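# Lay the jointed cable runway across its three supports

## Task

Set the jointed cable runway down on all three of its supports so it sits between each support's lugs, with one of its ends resting on the high support; then open the grippers and withdraw the arms. It only counts if the runway stays in place without any robot holding it.

## Robot and tools

Setup. Four identical i2rt Big YAM arms, named arm1, arm2, arm3 and arm4, work together. Each has six revolute joints, a two-finger gripper and a wrist camera: arm1_cam_wrist, arm2_cam_wrist, arm3_cam_wrist, arm4_cam_wrist. Two fixed room cameras, cam_high and cam_low, watch the scene. With joints 1 and 6 at zero and the hand held level and pointing forward, the wrist camera rides on top of the hand and looks toward the fingertips. The hand can reach roughly 1.0 m from the joint 1 axis.

Frames. Any reported pose uses one common scene frame with its origin on the floor and +z upward. The hand point is halfway between the fingertips. The hand's z axis runs along the fingers, and the fingers open and close along its y axis. Hand poses depend on each arm's real foot placement, which is never printed.

Joints, all given as absolute targets (not offsets), in radians except the gripper:
- joint1_rad, -2.879 to 2.879: spins the arm about its foot; positive is counter-clockwise seen from above; 0 points the arm the way its foot faces.
- joint2_rad, 0 to 3.141: shoulder; 0 has the upper arm pointing back, about level; increasing lifts it up and then forward.
- joint3_rad, 0 to 3.019: elbow; 0 folds the forearm back onto the upper arm; increasing opens it.
- joint4_rad, -1.692 to 1.57: hand pitch; positive tilts the fingers up.
- joint5_rad, -1.57 to 1.57: hand yaw; positive swings it toward the arm's right.
- joint6_rad, -2.094 to 2.094: hand roll; positive is clockwise viewed from behind the hand.
- gripper_m, 0 to 0.093: gap between fingertips in metres; grip force tops out near 50 to 62 N per pad, lower on some units.
A joint counts as arrived within ±0.045, 0.14, 0.09, 0.055, 0.03, 0.035 rad (joints 1 to 6) and ±0.003 m for the gripper. Joints move at different speeds, so the hand may sweep a wide curve between postures.

execute_actions. Argument actions is a list holding zero or one action. The action is an object keyed by arm name; under each name is a joints object mapping any of the joint names above to its absolute target. One action can command several arms at once; all commanded motions begin together and may finish at different moments. Joints or arms you omit keep whatever target they had and may still be pushing toward it. An unknown key or out-of-range number rejects the whole call and nothing moves. An empty list just reports state and images. Optional cameras lists which camera images to return (names above, or "all"); omitted, null or ["all"] gives every camera, [] gives none. The pictures line lists the returned images in order. Example action: {"arm1": {"joints": {"gripper_m": 0.05}}, "arm2": {"joints": {"joint1_rad": 0.3}}}.

wait: seconds from 0 to 10; commands nothing, the simulation keeps running, and it returns the same as an empty action.

zoom_image: camera (one of the six) and region [x0, y0, x1, y1] in pixels of that camera's latest full image, origin at top-left, no more than 504 by 504 pixels. Only cameras whose full image came back in the latest result can be zoomed.

finished_scene: scene is the current scene's integer number. It ends the scene after the robots hold your final command, cannot be reversed, and reports whether the goal was met; it also gives the next task if there is one. Replying with no tool call ends everything.

Reading results. joint_positions gives current angles. joint_status tells how each commanded motion ended: reached, off_target (stopped short, may still push), contact_stop or time_out (target dropped, joint holds where it stopped, though a timed-out joint may keep pushing toward a target near its position, at most 0.375, 0.375, 0.113, 0.225, 0.075, 0.3 rad away for joints 1 to 6). "joint command not followed", usually with a cause line, means a safety check blocked that arm's joint targets (the gripper part still runs); such joints show not_followed and the arm may retry them on later actions until a valid target is given. on_its_own lists what the robots did without being commanded in this call; "held at" is the held target, not the position. To relieve a pushing joint, command its reported position. Tiny target changes may not move a joint. Joint torques are raw drive output per arm joint, with per-unit offset, scale and noise, and are not zero in free air, so treat them as rough hints of load. A loaded joint that holds up weight can sag.

Heat. Holding loads warms motors, also while you are composing a reply, during which the robot keeps the last command. A MOTOR HOT line appears from 85 °C; at 100 °C that arm's motors and gripper go limp until cooled, which is an OVER-TEMPERATURE FAULT and counts as a stop; its unreached keys then read limit_stop_at_motor_heat, so resend those targets. After any stop, later execute_actions, wait and finished_scene calls in the same reply are skipped.

Avoid. Never press two arms hard together; that fails the run, and a hard collision may too. Nothing reports arm-to-arm contact, and the self and inter-arm check can react late and ignores fingers, gripper housings and wrist cameras. Contact through a carried object is fine. Arms keep pushing after touching things and can push hard, so back off rather than leave them straining. Do not knock objects out of the work area or onto the floor, and avoid drops, slips, slams and forceful pushes. Arms do not wait for each other. Before finishing, open the grippers and move every arm away so the runway rests on its own; shorter total robot motion is better.

Each tool is called after "Call:" in YAML: its name, and indented under it one key for each argument.

## Session

Call:
execute_actions:
  actions: []

Scene clock: 0.00 s.
Joint torques (N m, as the arm reports them, + toward a larger angle): no reading
Motor temperatures (°C, as the motors report them): arm1=[24 25 24 25 22 22] | arm2=[23 23 23 24 23 23] | arm3=[25 23 23 25 24 24] | arm4=[23 25 24 22 24 23]
arm1.joint_positions: joint1_rad=+0.115 joint2_rad=+0.592 joint3_rad=+1.397 joint4_rad=-1.260 joint5_rad=+0.260 joint6_rad=+0.427 gripper_m=+0.095
arm1.joint_status: not commanded
arm1.hand: x=-0.9039 y=-0.2072 z=+1.6075 quat_wxyz=(-0.535, -0.154, -0.828, -0.069) (m; scene frame)
arm2.joint_positions: joint1_rad=-0.433 joint2_rad=+0.640 joint3_rad=+1.311 joint4_rad=-1.299 joint5_rad=+0.256 joint6_rad=+0.315 gripper_m=+0.094
arm2.joint_status: not commanded
arm2.hand: x=-0.0735 y=-0.4779 z=+1.4763 quat_wxyz=(-0.422, +0.258, -0.846, -0.198) (m; scene frame)
arm3.joint_positions: joint1_rad=+0.075 joint2_rad=+0.568 joint3_rad=+1.372 joint4_rad=-1.307 joint5_rad=+0.135 joint6_rad=+0.475 gripper_m=+0.095
arm3.joint_status: not commanded
arm3.hand: x=+0.2087 y=+0.1007 z=+1.5880 quat_wxyz=(-0.430, -0.708, -0.487, +0.275) (m; scene frame)
arm4.joint_positions: joint1_rad=+0.012 joint2_rad=+0.617 joint3_rad=+1.408 joint4_rad=-1.503 joint5_rad=-0.249 joint6_rad=+0.136 gripper_m=+0.094
arm4.joint_status: not commanded
arm4.hand: x=+0.9235 y=-0.2012 z=+1.5369 quat_wxyz=(-0.178, -0.904, -0.063, +0.384) (m; scene frame)
pictures: arm1_cam_wrist, arm2_cam_wrist, arm3_cam_wrist, arm4_cam_wrist, cam_high, cam_low
Images, in order (width x height): arm1_cam_wrist 504x504, arm2_cam_wrist 504x504, arm3_cam_wrist 504x504, arm4_cam_wrist 504x504, cam_high 896x504, cam_low 896x504.

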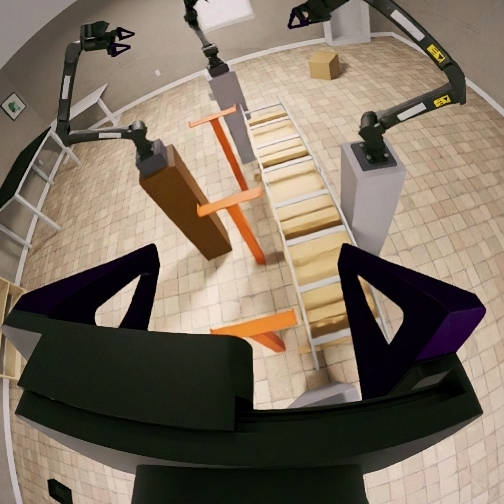

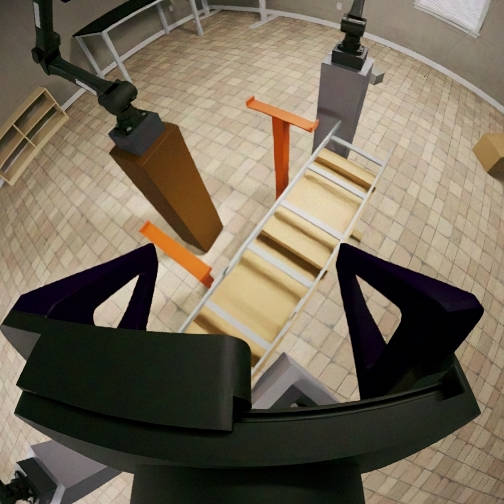

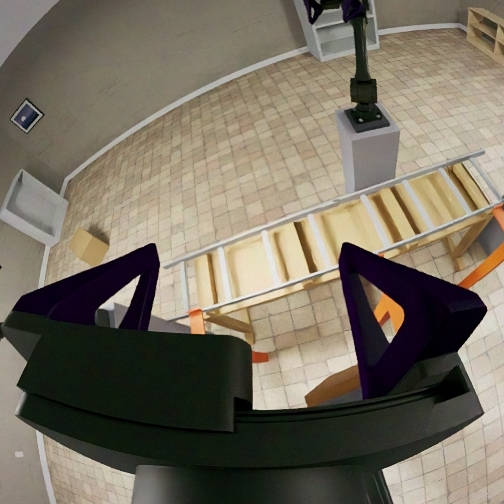

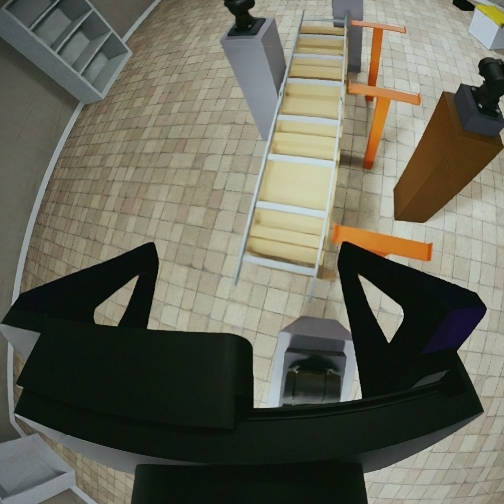

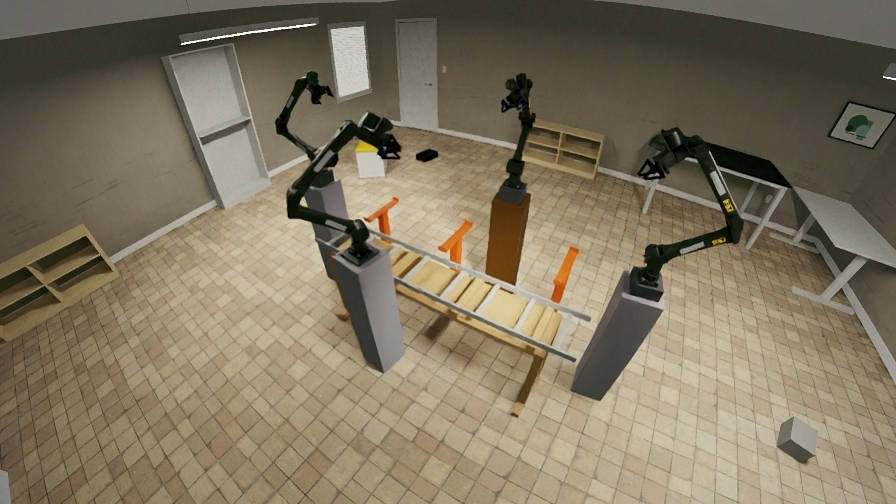

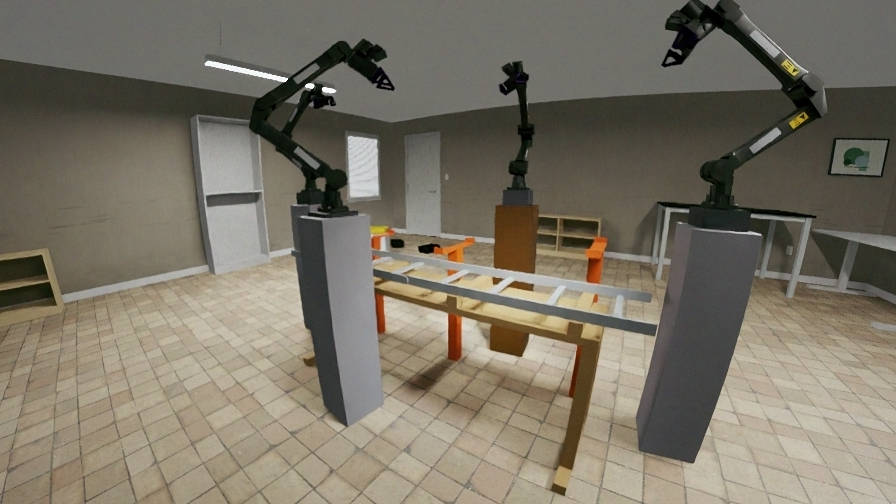

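Call:
execute_actions:
  actions:
    - {"arm1":{"joints":{"joint1_rad":0,"joint2_rad":1.0,"joint3_rad":1.2,"joint4_rad":-1.57,"joint5_rad":0,"joint6_rad":0}},"arm2":{"joints":{"joint1_rad":0,"joint2_rad":1.0,"joint3_rad":1.0,"joint4_rad":-1.57,"joint5_rad":0,"joint6_rad":0}},"arm3":{"joints":{"joint1_rad":0,"joint2_rad":0.8,"joint3_rad":1.0,"joint4_rad":-1.57,"joint5_rad":0,"joint6_rad":0}},"arm4":{"joints":{"joint1_rad":0,"joint2_rad":1.3,"joint3_rad":1.3,"joint4_rad":-1.57,"joint5_rad":0,"joint6_rad":0}}}

Call:
zoom_image:
  camera: "cam_high"
  region: [300,170,680,430]

Call:
zoom_image:
  camera: "cam_low"
  region: [280,200,700,420]

Scene clock: 1.97 s.
Joint torques (N m, as the arm reports them, + toward a larger angle): arm1=[-1.18 -5.65 11.27  0.6  -0.09 -0.1 ] | arm2=[-0.01 -3.46 10.78  0.78 -0.15 -0.09] | arm3=[-1.62 -0.33 11.01 -0.1  -0.24 -0.07] | arm4=[-0.95 -8.38 11.03 -0.14  0.16 -0.05]
Motor temperatures (°C, as the motors report them): arm1=[24 25 24 25 22 22] | arm2=[23 23 23 25 23 23] | arm3=[25 23 23 25 24 24] | arm4=[23 25 25 22 24 23]
arm1.joint_positions: joint1_rad=+0.005 joint2_rad=+0.993 joint3_rad=+1.192 joint4_rad=-1.564 joint5_rad=+0.003 joint6_rad=+0.008 gripper_m=+0.095
arm1.joint_status: all done
arm1.hand: x=-0.8377 y=-0.1783 z=+1.3598 quat_wxyz=(-0.106, +0.055, -0.993, -0.009) (m; scene frame)
arm2.joint_positions: joint1_rad=-0.003 joint2_rad=+0.996 joint3_rad=+0.973 joint4_rad=-1.563 joint5_rad=+0.003 joint6_rad=+0.009 gripper_m=+0.094
arm2.joint_status: all done
arm2.hand: x=-0.2140 y=-0.4218 z=+1.2005 quat_wxyz=(+0.003, +0.669, -0.744, +0.002) (m; scene frame)
arm3.joint_positions: joint1_rad=+0.006 joint2_rad=+0.801 joint3_rad=+0.984 joint4_rad=-1.558 joint5_rad=+0.005 joint6_rad=+0.011 gripper_m=+0.095
arm3.joint_status: all done
arm3.hand: x=+0.2166 y=+0.0907 z=+1.3175 quat_wxyz=(-0.071, -0.665, -0.741, +0.067) (m; scene frame)
arm4.joint_positions: joint1_rad=+0.008 joint2_rad=+1.308 joint3_rad=+1.289 joint4_rad=-1.557 joint5_rad=-0.003 joint6_rad=+0.012 gripper_m=+0.094
arm4.joint_status: all done
arm4.hand: x=+0.7561 y=-0.1882 z=+1.2754 quat_wxyz=(-0.006, -0.997, -0.075, -0.010) (m; scene frame)
pictures: arm1_cam_wrist, arm2_cam_wrist, arm3_cam_wrist, arm4_cam_wrist, cam_high, cam_low
Images, in order (width x height): arm1_cam_wrist 504x504, arm2_cam_wrist 504x504, arm3_cam_wrist 504x504, arm4_cam_wrist 504x504, cam_high 896x504, cam_low 896x504.

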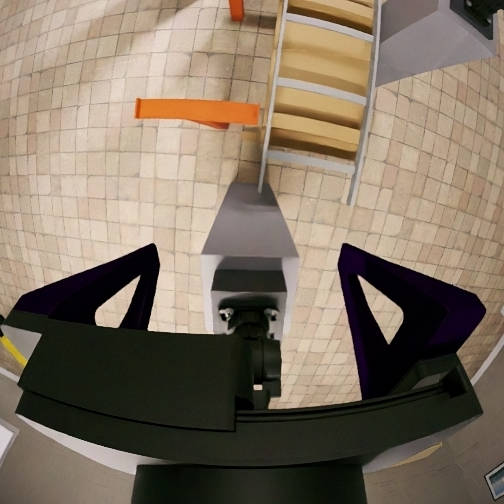

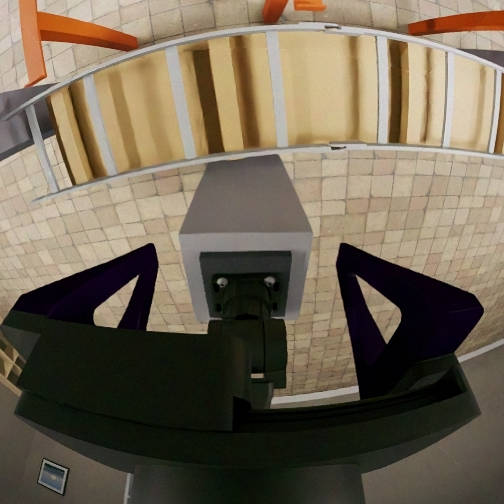

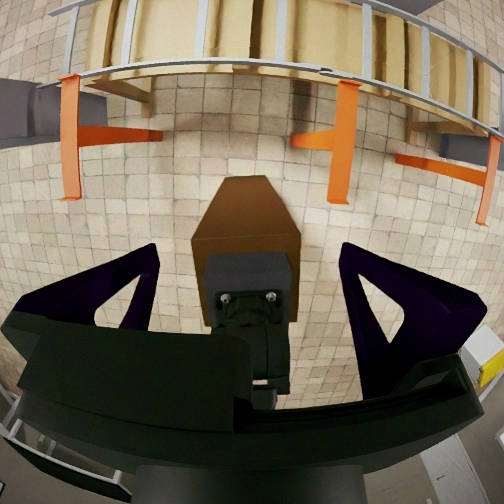

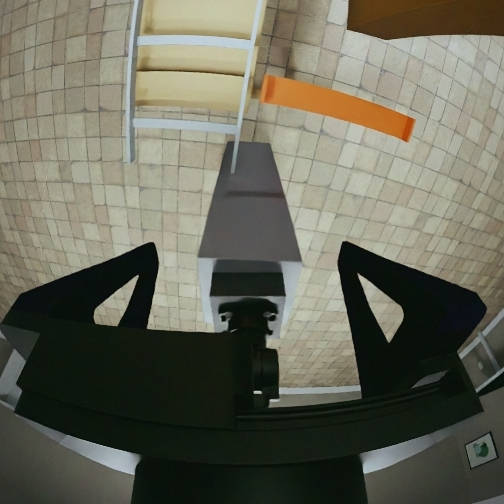

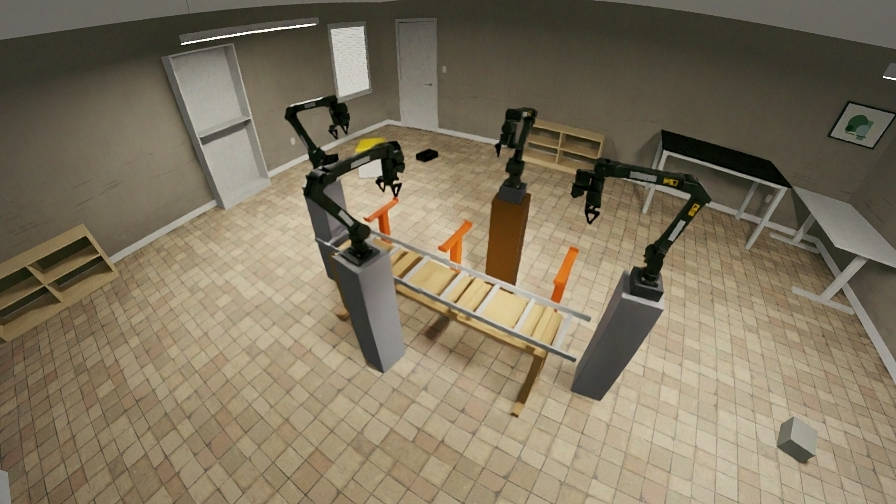

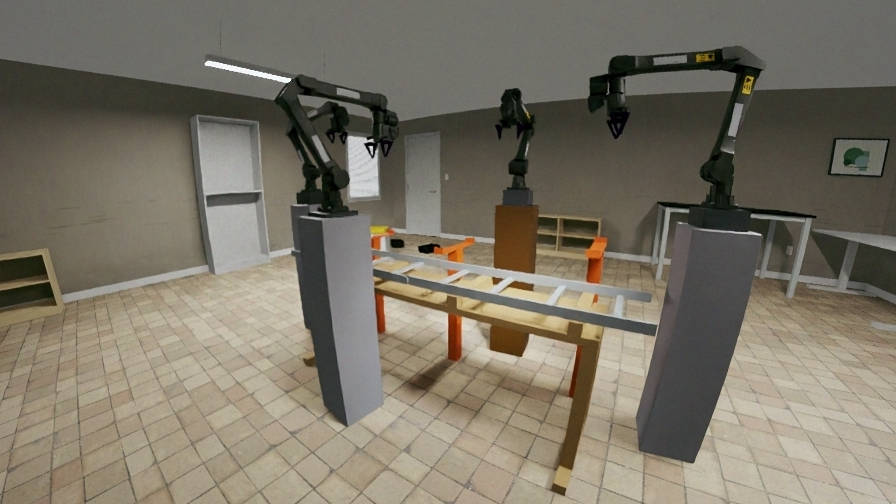

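Region (300, 170, 680, 430) of cam_high's 896x504 image, scaled by 1.326, with more detail than that image has; it fills the top 345 rows of this view, and the rest is white.

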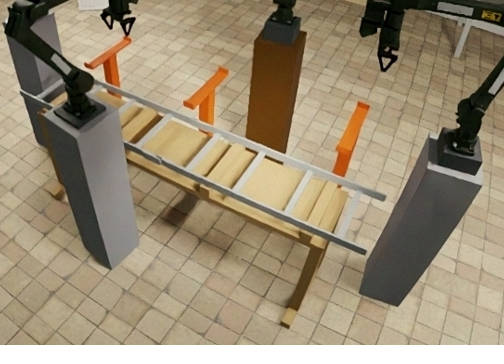

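Region (280, 200, 700, 420) of cam_low's 896x504 image, scaled by 1.200, with more detail than that image has; it fills the top 264 rows of this view, and the rest is white.

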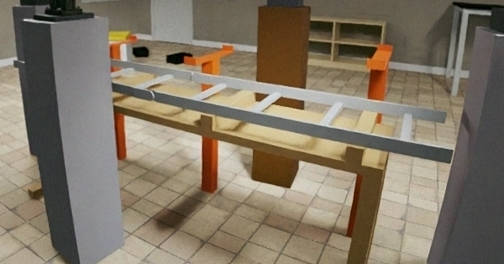

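Call:
execute_actions:
  actions:
    - {"arm1":{"joints":{"joint2_rad":1.5}},"arm2":{"joints":{"joint3_rad":1.5}},"arm3":{"joints":{"joint1_rad":0.6}},"arm4":{"joints":{"joint4_rad":-0.9}}}
  cameras: []

Scene clock: 4.00 s.
Joint torques (N m, as the arm reports them, + toward a larger angle): arm1=[ -1.13 -12.47   9.73  -0.43  -0.09  -0.12] | arm2=[-0.05 -3.13 11.18  1.71 -0.16 -0.08] | arm3=[-0.74 -0.16 11.01 -0.08 -0.18 -0.05] | arm4=[-0.97 -9.95 12.24  2.14  0.15 -0.05]
Motor temperatures (°C, as the motors report them): arm1=[24 25 25 25 22 22] | arm2=[23 23 24 25 23 23] | arm3=[25 23 23 25 24 24] | arm4=[23 26 25 23 24 23]
arm1.joint_positions: joint1_rad=+0.005 joint2_rad=+1.504 joint3_rad=+1.192 joint4_rad=-1.565 joint5_rad=+0.003 joint6_rad=+0.008 gripper_m=+0.095
arm1.joint_status: all done
arm1.hand: x=-0.7799 y=-0.1700 z=+1.2017 quat_wxyz=(+0.149, +0.056, -0.987, +0.007) (m; scene frame)
arm2.joint_positions: joint1_rad=-0.003 joint2_rad=+0.993 joint3_rad=+1.465 joint4_rad=-1.566 joint5_rad=+0.003 joint6_rad=+0.009 gripper_m=+0.094
arm2.joint_status: all done
arm2.hand: x=-0.2063 y=-0.3499 z=+1.4099 quat_wxyz=(-0.176, +0.649, -0.723, -0.162) (m; scene frame)
arm3.joint_positions: joint1_rad=+0.595 joint2_rad=+0.801 joint3_rad=+0.984 joint4_rad=-1.558 joint5_rad=+0.003 joint6_rad=+0.010 gripper_m=+0.095
arm3.joint_status: all done
arm3.hand: x=+0.3397 y=+0.1440 z=+1.3173 quat_wxyz=(-0.088, -0.420, -0.902, +0.042) (m; scene frame)
arm4.joint_positions: joint1_rad=+0.008 joint2_rad=+1.308 joint3_rad=+1.289 joint4_rad=-0.923 joint5_rad=-0.003 joint6_rad=+0.012 gripper_m=+0.094
arm4.joint_status: all done
arm4.hand: x=+0.6114 y=-0.2116 z=+1.3204 quat_wxyz=(-0.033, -0.950, -0.071, +0.301) (m; scene frame)
pictures: none
No camera images: the call's "cameras" was empty. Leave "cameras" out to get every camera's image.

Call:
execute_actions:
  actions:
    - {"arm1":{"joints":{"joint1_rad":-0.45,"joint2_rad":1.765,"joint3_rad":0.707,"joint4_rad":-0.513,"joint6_rad":1.227}},"arm2":{"joints":{"joint1_rad":-0.015,"joint2_rad":1.446,"joint3_rad":0.77,"joint4_rad":-0.895}},"arm3":{"joints":{"joint1_rad":0,"joint2_rad":1.2,"joint3_rad":0.8,"joint4_rad":-1.17}},"arm4":{"joints":{"joint1_rad":0.41,"joint2_rad":1.733,"joint3_rad":0.783,"joint4_rad":-0.62,"joint6_rad":-1.02}}}

Scene clock: 6.83 s.
Joint torques (N m, as the arm reports them, + toward a larger angle): arm1=[ -0.36 -12.12   4.77   0.73   0.06   0.07] | arm2=[-1.13 -8.89  6.86  1.38 -0.15 -0.07] | arm3=[-1.35 -4.67  9.24  0.75 -0.14 -0.04] | arm4=[-0.84 -9.85  7.73  0.78 -0.06 -0.09]
Motor temperatures (°C, as the motors report them): arm1=[24 25 25 25 22 22] | arm2=[23 23 24 25 23 23] | arm3=[25 23 24 25 24 24] | arm4=[23 26 25 23 24 23]
arm1.joint_positions: joint1_rad=-0.453 joint2_rad=+1.768 joint3_rad=+0.708 joint4_rad=-0.521 joint5_rad=+0.001 joint6_rad=+1.219 gripper_m=+0.095
arm1.joint_status: all done
arm1.hand: x=-0.8027 y=-0.3249 z=+0.9484 quat_wxyz=(+0.006, -0.703, -0.712, -0.003) (m; scene frame)
arm2.joint_positions: joint1_rad=-0.005 joint2_rad=+1.449 joint3_rad=+0.769 joint4_rad=-0.905 joint5_rad=+0.003 joint6_rad=+0.008 gripper_m=+0.094
arm2.joint_status: all done
arm2.hand: x=-0.2055 y=-0.3353 z=+0.9989 quat_wxyz=(+0.003, +0.668, -0.744, +0.002) (m; scene frame)
arm3.joint_positions: joint1_rad=+0.002 joint2_rad=+1.205 joint3_rad=+0.793 joint4_rad=-1.185 joint5_rad=+0.002 joint6_rad=+0.009 gripper_m=+0.095
arm3.joint_status: all done
arm3.hand: x=+0.2231 y=+0.0284 z=+1.1488 quat_wxyz=(+0.012, -0.669, -0.743, -0.008) (m; scene frame)
arm4.joint_positions: joint1_rad=+0.418 joint2_rad=+1.732 joint3_rad=+0.757 joint4_rad=-0.634 joint5_rad=-0.001 joint6_rad=-1.008 gripper_m=+0.094
arm4.joint_status: all done
arm4.hand: x=+0.8278 y=-0.3223 z=+0.9481 quat_wxyz=(-0.013, -0.703, -0.710, -0.022) (m; scene frame)
pictures: arm1_cam_wrist, arm2_cam_wrist, arm3_cam_wrist, arm4_cam_wrist, cam_high, cam_low
Images, in order (width x height): arm1_cam_wrist 504x504, arm2_cam_wrist 504x504, arm3_cam_wrist 504x504, arm4_cam_wrist 504x504, cam_high 896x504, cam_low 896x504.

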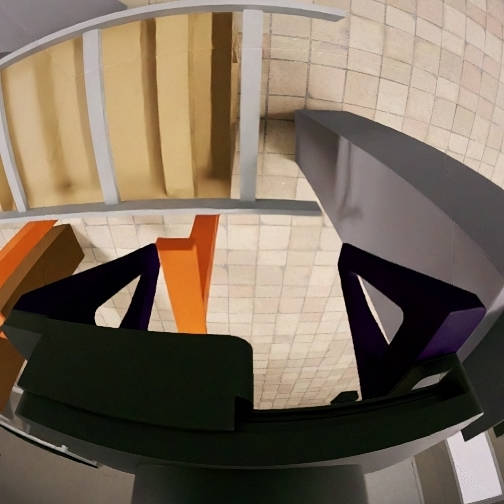

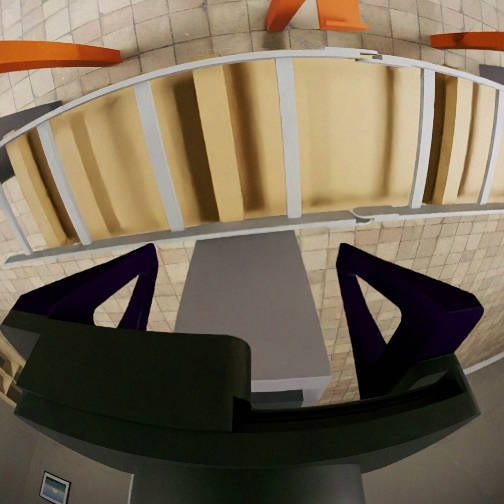

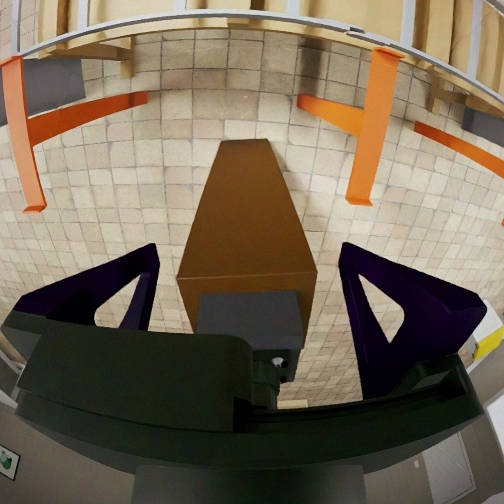

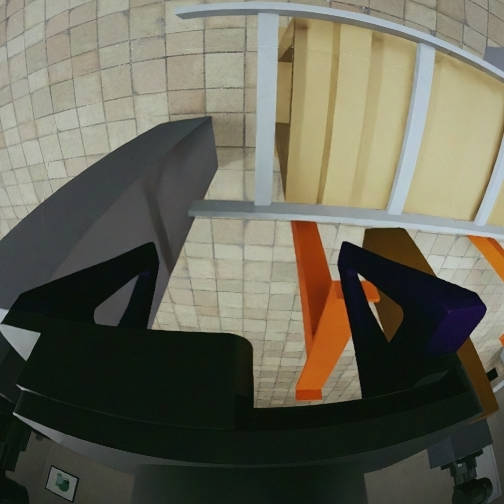

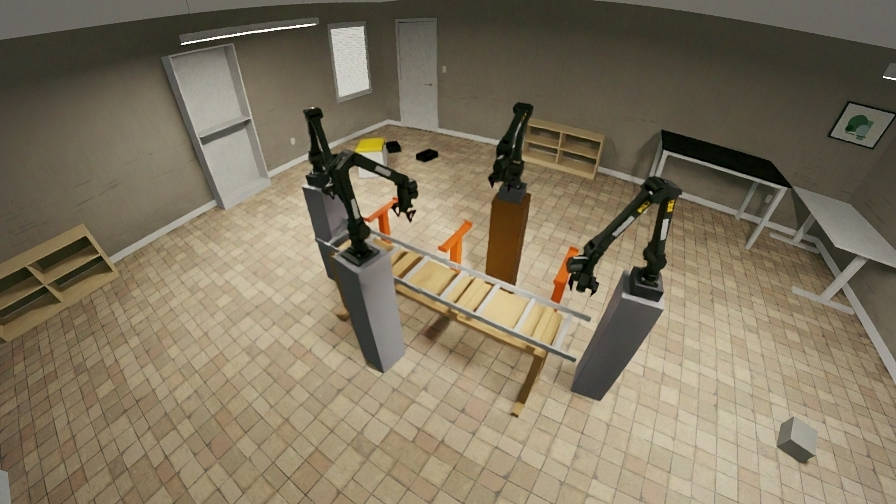

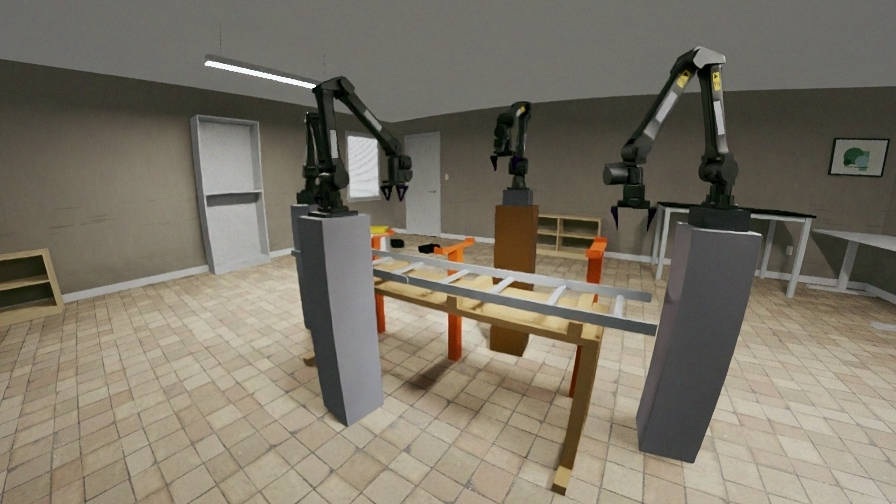

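Call:
execute_actions:
  actions:
    - {"arm1":{"joints":{"joint2_rad":2.075,"joint3_rad":0.727,"joint4_rad":-0.223}},"arm2":{"joints":{"joint1_rad":-0.184,"joint2_rad":1.857,"joint3_rad":0.715,"joint4_rad":-0.429,"joint6_rad":-0.287}},"arm3":{"joints":{"joint1_rad":0,"joint2_rad":1.6,"joint3_rad":0.9,"joint4_rad":-0.87}},"arm4":{"joints":{"joint1_rad":0.42,"joint2_rad":2.005,"joint3_rad":0.759,"joint4_rad":-0.325}}}

Scene clock: 9.00 s.
Joint torques (N m, as the arm reports them, + toward a larger angle): arm1=[ -0.22 -13.47   3.15   0.69   0.06   0.05] | arm2=[  0.12 -11.25   3.81   1.35  -0.17  -0.08] | arm3=[-1.32 -8.45  8.79  0.73 -0.14 -0.04] | arm4=[ -0.11 -11.75   3.01   0.84  -0.06  -0.06]
Motor temperatures (°C, as the motors report them): arm1=[24 25 25 25 22 22] | arm2=[23 23 24 25 23 23] | arm3=[25 23 24 25 24 24] | arm4=[23 26 25 23 24 23]
arm1.joint_positions: joint1_rad=-0.453 joint2_rad=+2.081 joint3_rad=+0.712 joint4_rad=-0.230 joint5_rad=+0.001 joint6_rad=+1.220 gripper_m=+0.095
arm1.joint_status: all done
arm1.hand: x=-0.8122 y=-0.3204 z=+0.8469 quat_wxyz=(+0.013, -0.703, -0.711, +0.001) (m; scene frame)
arm2.joint_positions: joint1_rad=-0.189 joint2_rad=+1.861 joint3_rad=+0.712 joint4_rad=-0.439 joint5_rad=+0.002 joint6_rad=-0.278 gripper_m=+0.094
arm2.joint_status: all done
arm2.hand: x=-0.1423 y=-0.3359 z=+0.8497 quat_wxyz=(+0.005, +0.705, -0.709, +0.002) (m; scene frame)
arm3.joint_positions: joint1_rad=+0.002 joint2_rad=+1.607 joint3_rad=+0.879 joint4_rad=-0.885 joint5_rad=+0.002 joint6_rad=+0.009 gripper_m=+0.095
arm3.joint_status: all done
arm3.hand: x=+0.2327 y=-0.0560 z=+1.0459 quat_wxyz=(+0.017, -0.669, -0.743, -0.013) (m; scene frame)
arm4.joint_positions: joint1_rad=+0.418 joint2_rad=+2.017 joint3_rad=+0.757 joint4_rad=-0.340 joint5_rad=-0.001 joint6_rad=-1.008 gripper_m=+0.094
arm4.joint_status: all done
arm4.hand: x=+0.8278 y=-0.3240 z=+0.8502 quat_wxyz=(-0.012, -0.703, -0.710, -0.017) (m; scene frame)
pictures: arm1_cam_wrist, arm2_cam_wrist, arm3_cam_wrist, arm4_cam_wrist, cam_high, cam_low
Images, in order (width x height): arm1_cam_wrist 504x504, arm2_cam_wrist 504x504, arm3_cam_wrist 504x504, arm4_cam_wrist 504x504, cam_high 896x504, cam_low 896x504.

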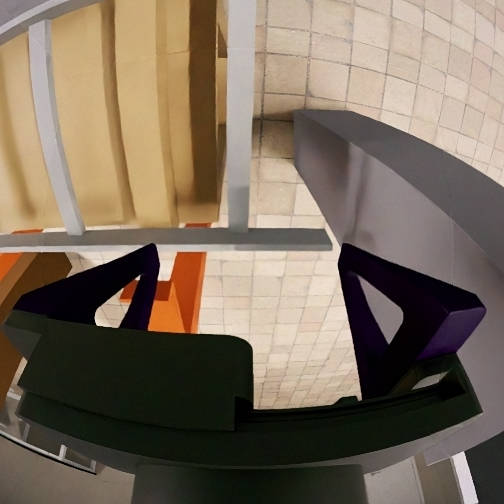

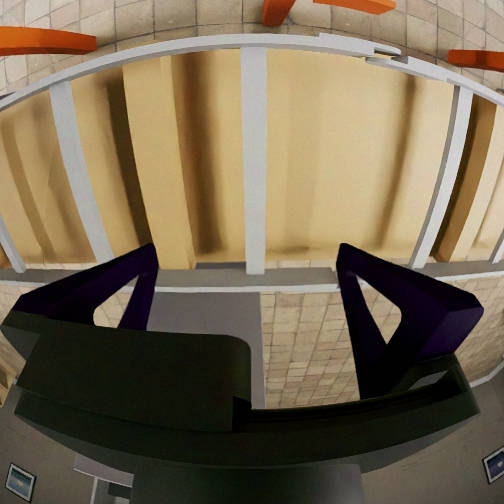

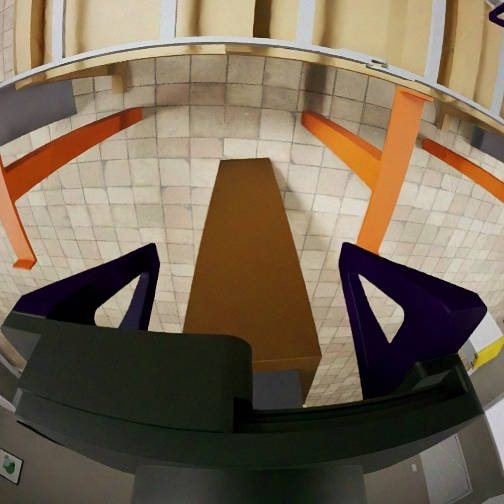

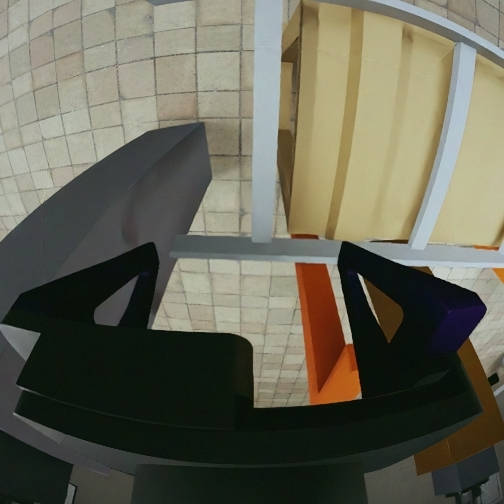

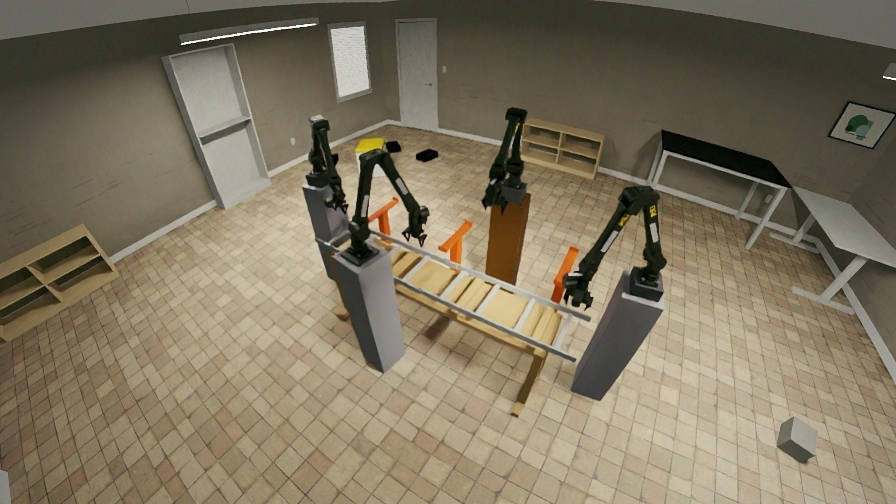

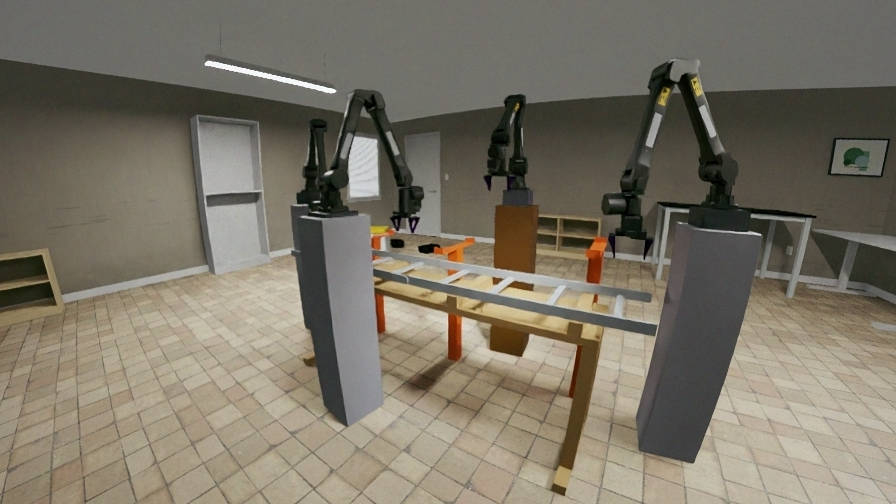

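Call:
execute_actions:
  actions:
    - {"arm1":{"joints":{"joint2_rad":2.422,"joint3_rad":0.84,"joint4_rad":0.02}},"arm2":{"joints":{"joint2_rad":2.2,"joint3_rad":0.768,"joint4_rad":-0.14}},"arm4":{"joints":{"joint1_rad":0.43,"joint2_rad":2.342,"joint3_rad":0.85,"joint4_rad":-0.07}}}
  cameras: ["arm1_cam_wrist","arm2_cam_wrist","arm4_cam_wrist","cam_low"]

Scene clock: 10.57 s.
Joint torques (N m, as the arm reports them, + toward a larger angle): arm1=[ -0.35 -14.55   0.16   0.72   0.06   0.04] | arm2=[  0.38 -13.18   1.5    1.34  -0.16  -0.08] | arm3=[-1.3  -8.88  8.87  0.7  -0.14 -0.04] | arm4=[  0.55 -12.54   0.93   0.8   -0.06  -0.04]
Motor temperatures (°C, as the motors report them): arm1=[24 25 25 25 22 22] | arm2=[23 23 24 25 23 23] | arm3=[25 23 24 25 24 24] | arm4=[23 26 25 23 24 23]
arm1.joint_positions: joint1_rad=-0.453 joint2_rad=+2.428 joint3_rad=+0.835 joint4_rad=+0.012 joint5_rad=+0.001 joint6_rad=+1.221 gripper_m=+0.095
arm1.joint_status: all done
arm1.hand: x=-0.8059 y=-0.3214 z=+0.7385 quat_wxyz=(+0.005, -0.703, -0.711, -0.003) (m; scene frame)
arm2.joint_positions: joint1_rad=-0.189 joint2_rad=+2.210 joint3_rad=+0.763 joint4_rad=-0.150 joint5_rad=+0.002 joint6_rad=-0.279 gripper_m=+0.094
arm2.joint_status: all done
arm2.hand: x=-0.1439 y=-0.3397 z=+0.7390 quat_wxyz=(+0.010, +0.705, -0.709, +0.004) (m; scene frame)
arm3.joint_positions: joint1_rad=+0.002 joint2_rad=+1.607 joint3_rad=+0.879 joint4_rad=-0.885 joint5_rad=+0.002 joint6_rad=+0.009 gripper_m=+0.095
arm3.joint_status: not commanded
arm3.hand: x=+0.2327 y=-0.0560 z=+1.0459 quat_wxyz=(+0.017, -0.669, -0.743, -0.013) (m; scene frame)
arm4.joint_positions: joint1_rad=+0.421 joint2_rad=+2.354 joint3_rad=+0.844 joint4_rad=-0.085 joint5_rad=-0.001 joint6_rad=-1.009 gripper_m=+0.094
arm4.joint_status: all done
arm4.hand: x=+0.8323 y=-0.3247 z=+0.7406 quat_wxyz=(-0.011, -0.702, -0.712, -0.015) (m; scene frame)
pictures: arm1_cam_wrist, arm2_cam_wrist, arm4_cam_wrist, cam_low
Images, in order (width x height): arm1_cam_wrist 504x504, arm2_cam_wrist 504x504, arm4_cam_wrist 504x504, cam_low 896x504.

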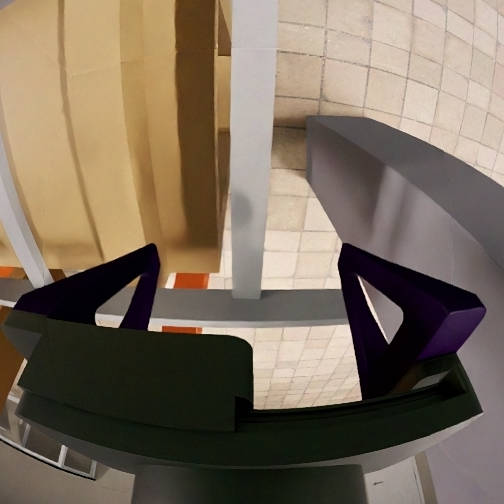

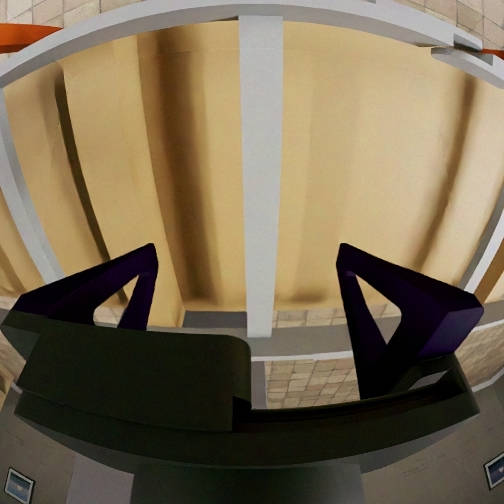

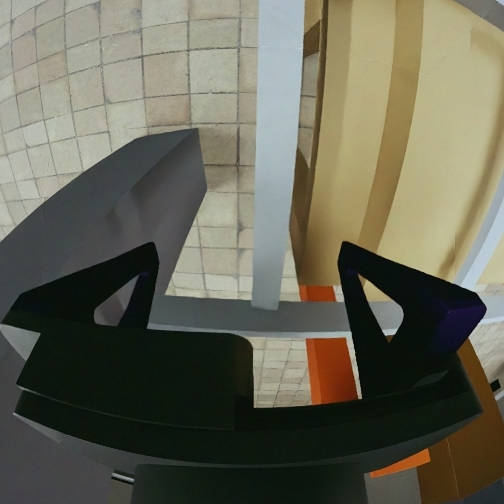

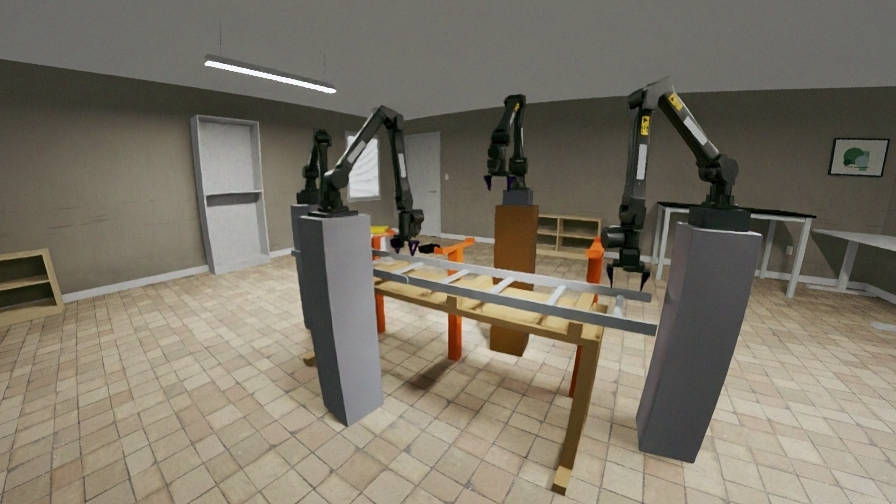

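Call:
execute_actions:
  actions:
    - {"arm1":{"joints":{"joint2_rad":2.586,"joint3_rad":0.925,"joint4_rad":0.093}},"arm2":{"joints":{"joint2_rad":2.373,"joint3_rad":0.84,"joint4_rad":-0.035}},"arm4":{"joints":{"joint1_rad":0.44,"joint2_rad":2.5,"joint3_rad":0.94,"joint4_rad":0.01}}}
  cameras: ["arm1_cam_wrist","arm2_cam_wrist","arm4_cam_wrist","cam_low"]

Scene clock: 11.90 s.
Joint torques (N m, as the arm reports them, + toward a larger angle): arm1=[ -0.24 -14.82  -0.85   0.47   0.06   0.03] | arm2=[  0.25 -13.48   0.61   1.22  -0.17  -0.07] | arm3=[-1.36 -8.83  8.86  0.69 -0.14 -0.04] | arm4=[  0.47 -12.88  -0.02   0.58  -0.07  -0.05]
Motor temperatures (°C, as the motors report them): arm1=[24 25 25 25 22 22] | arm2=[23 23 24 25 23 23] | arm3=[25 23 24 25 24 24] | arm4=[23 26 25 23 24 23]
arm1.joint_positions: joint1_rad=-0.453 joint2_rad=+2.587 joint3_rad=+0.923 joint4_rad=+0.091 joint5_rad=+0.001 joint6_rad=+1.221 gripper_m=+0.095
arm1.joint_status: all done
arm1.hand: x=-0.8039 y=-0.3215 z=+0.6849 quat_wxyz=(+0.002, -0.703, -0.711, -0.005) (m; scene frame)
arm2.joint_positions: joint1_rad=-0.189 joint2_rad=+2.373 joint3_rad=+0.836 joint4_rad=-0.040 joint5_rad=+0.002 joint6_rad=-0.279 gripper_m=+0.094
arm2.joint_status: all done
arm2.hand: x=-0.1412 y=-0.3294 z=+0.6873 quat_wxyz=(+0.000, +0.705, -0.709, -0.001) (m; scene frame)
arm3.joint_positions: joint1_rad=+0.002 joint2_rad=+1.607 joint3_rad=+0.879 joint4_rad=-0.885 joint5_rad=+0.002 joint6_rad=+0.009 gripper_m=+0.095
arm3.joint_status: not commanded
arm3.hand: x=+0.2327 y=-0.0560 z=+1.0459 quat_wxyz=(+0.017, -0.669, -0.743, -0.013) (m; scene frame)
arm4.joint_positions: joint1_rad=+0.433 joint2_rad=+2.503 joint3_rad=+0.938 joint4_rad=+0.002 joint5_rad=-0.001 joint6_rad=-1.009 gripper_m=+0.094
arm4.joint_status: all done
arm4.hand: x=+0.8215 y=-0.3376 z=+0.6906 quat_wxyz=(-0.008, -0.698, -0.716, +0.001) (m; scene frame)
pictures: arm1_cam_wrist, arm2_cam_wrist, arm4_cam_wrist, cam_low
Images, in order (width x height): arm1_cam_wrist 504x504, arm2_cam_wrist 504x504, arm4_cam_wrist 504x504, cam_low 896x504.

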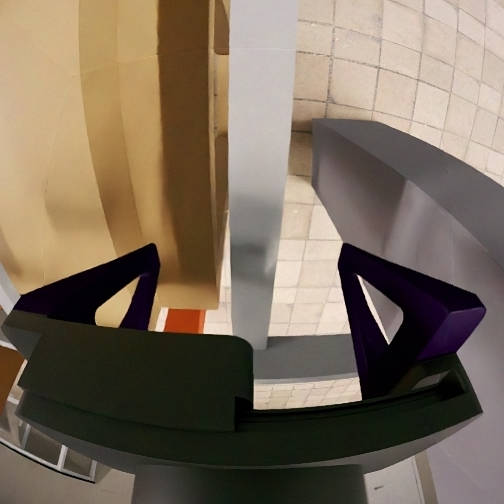

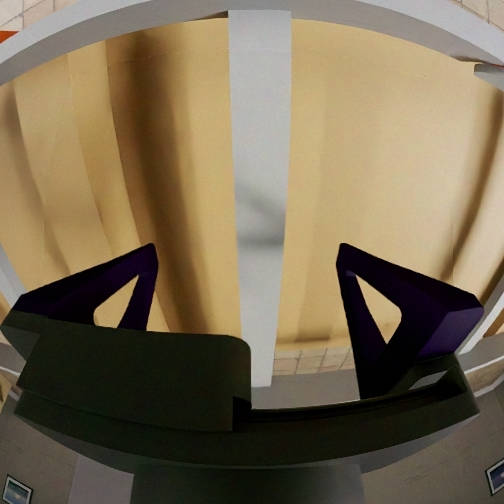

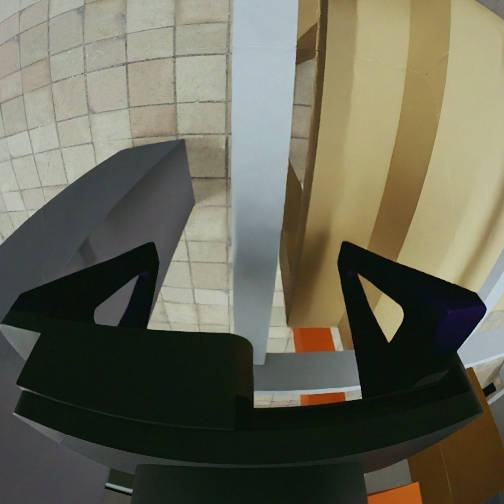

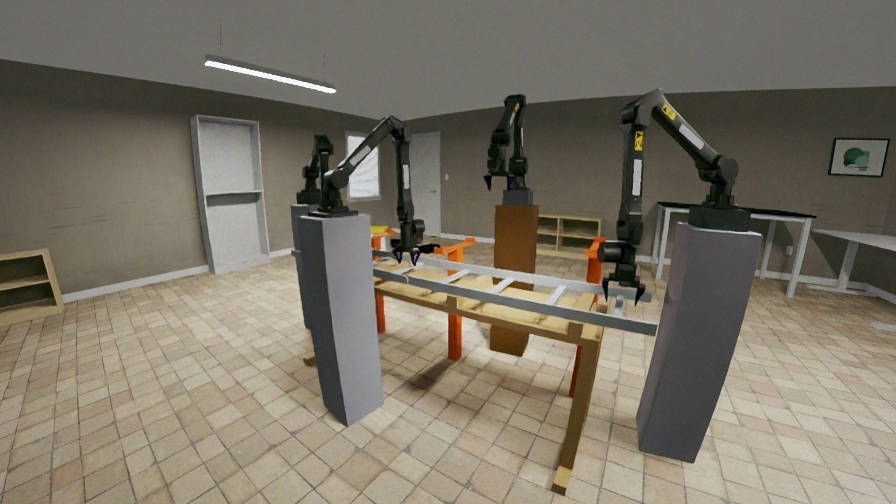

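Call:
execute_actions:
  actions:
    - {"arm1":{"joints":{"joint2_rad":2.7,"joint3_rad":1.003,"joint4_rad":0.13}},"arm2":{"joints":{"joint2_rad":2.494,"joint3_rad":0.9,"joint4_rad":0.026}},"arm4":{"joints":{"joint2_rad":2.63,"joint3_rad":1.015,"joint4_rad":0.055}}}
  cameras: ["arm1_cam_wrist","arm2_cam_wrist","arm4_cam_wrist","cam_low"]

Call:
zoom_image:
  camera: "cam_low"
  region: [360,200,700,360]

Scene clock: 17.30 s.
Joint torques (N m, as the arm reports them, + toward a larger angle): arm1=[ -0.26 -14.56  -1.52   0.54   0.06   0.03] | arm2=[  0.27 -14.06  -0.08   1.19  -0.16  -0.07] | arm3=[-1.27 -8.78  8.85  0.68 -0.14 -0.04] | arm4=[  0.4  -12.76  -0.45   0.67  -0.06  -0.05]
Motor temperatures (°C, as the motors report them): arm1=[24 25 24 25 22 22] | arm2=[23 24 24 25 23 23] | arm3=[25 23 25 25 24 24] | arm4=[23 26 25 23 24 23]
arm1.joint_positions: joint1_rad=-0.453 joint2_rad=+2.695 joint3_rad=+1.006 joint4_rad=+0.127 joint5_rad=+0.001 joint6_rad=+1.221 gripper_m=+0.095
arm1.joint_status: all done
arm1.hand: x=-0.7977 y=-0.3233 z=+0.6467 quat_wxyz=(-0.003, -0.703, -0.711, -0.007) (m; scene frame)
arm2.joint_positions: joint1_rad=-0.189 joint2_rad=+2.489 joint3_rad=+0.898 joint4_rad=+0.021 joint5_rad=+0.002 joint6_rad=-0.279 gripper_m=+0.094
arm2.joint_status: all done
arm2.hand: x=-0.1402 y=-0.3252 z=+0.6489 quat_wxyz=(-0.003, +0.705, -0.709, -0.003) (m; scene frame)
arm3.joint_positions: joint1_rad=+0.002 joint2_rad=+1.607 joint3_rad=+0.879 joint4_rad=-0.885 joint5_rad=+0.002 joint6_rad=+0.009 gripper_m=+0.095
arm3.joint_status: not commanded
arm3.hand: x=+0.2327 y=-0.0560 z=+1.0459 quat_wxyz=(+0.017, -0.669, -0.743, -0.013) (m; scene frame)
arm4.joint_positions: joint1_rad=+0.433 joint2_rad=+2.631 joint3_rad=+1.014 joint4_rad=+0.046 joint5_rad=-0.001 joint6_rad=-1.009 gripper_m=+0.094
arm4.joint_status: all done
arm4.hand: x=+0.8251 y=-0.3360 z=+0.6453 quat_wxyz=(-0.009, -0.698, -0.716, -0.003) (m; scene frame)
pictures: arm1_cam_wrist, arm2_cam_wrist, arm4_cam_wrist, cam_low
Images, in order (width x height): arm1_cam_wrist 504x504, arm2_cam_wrist 504x504, arm4_cam_wrist 504x504, cam_low 896x504.

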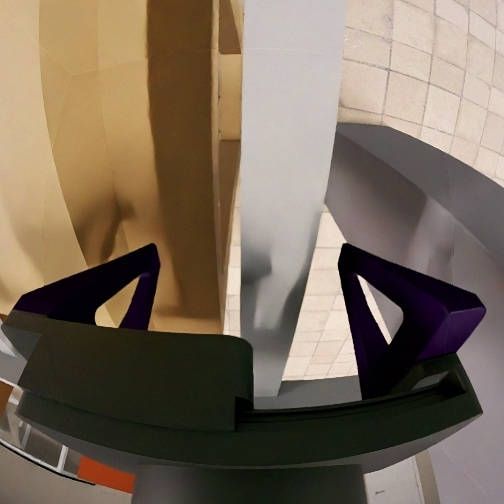

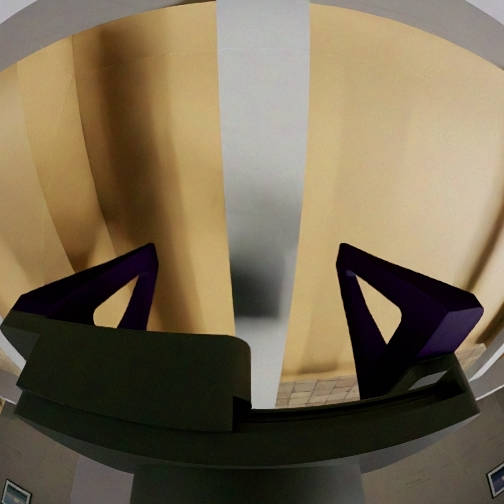

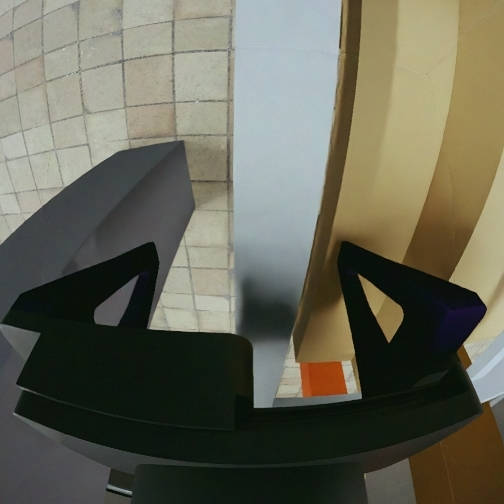

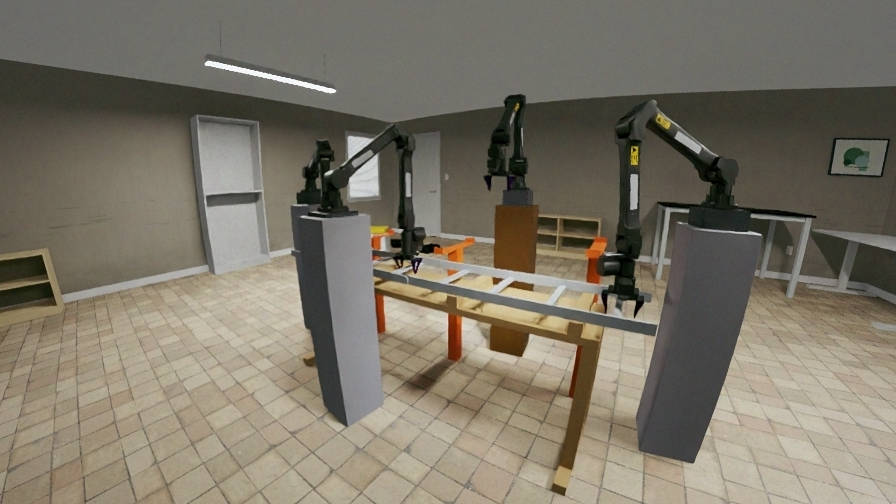

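Region (360, 200, 700, 360) of cam_low's 896x504 image, scaled by 1.482, with more detail than that image has; it fills the top 237 rows of this view, and the rest is white.

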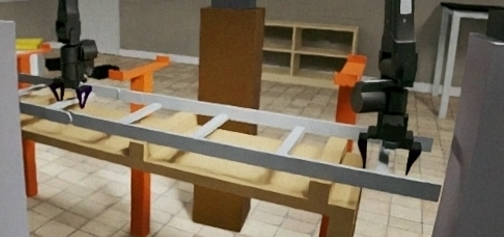

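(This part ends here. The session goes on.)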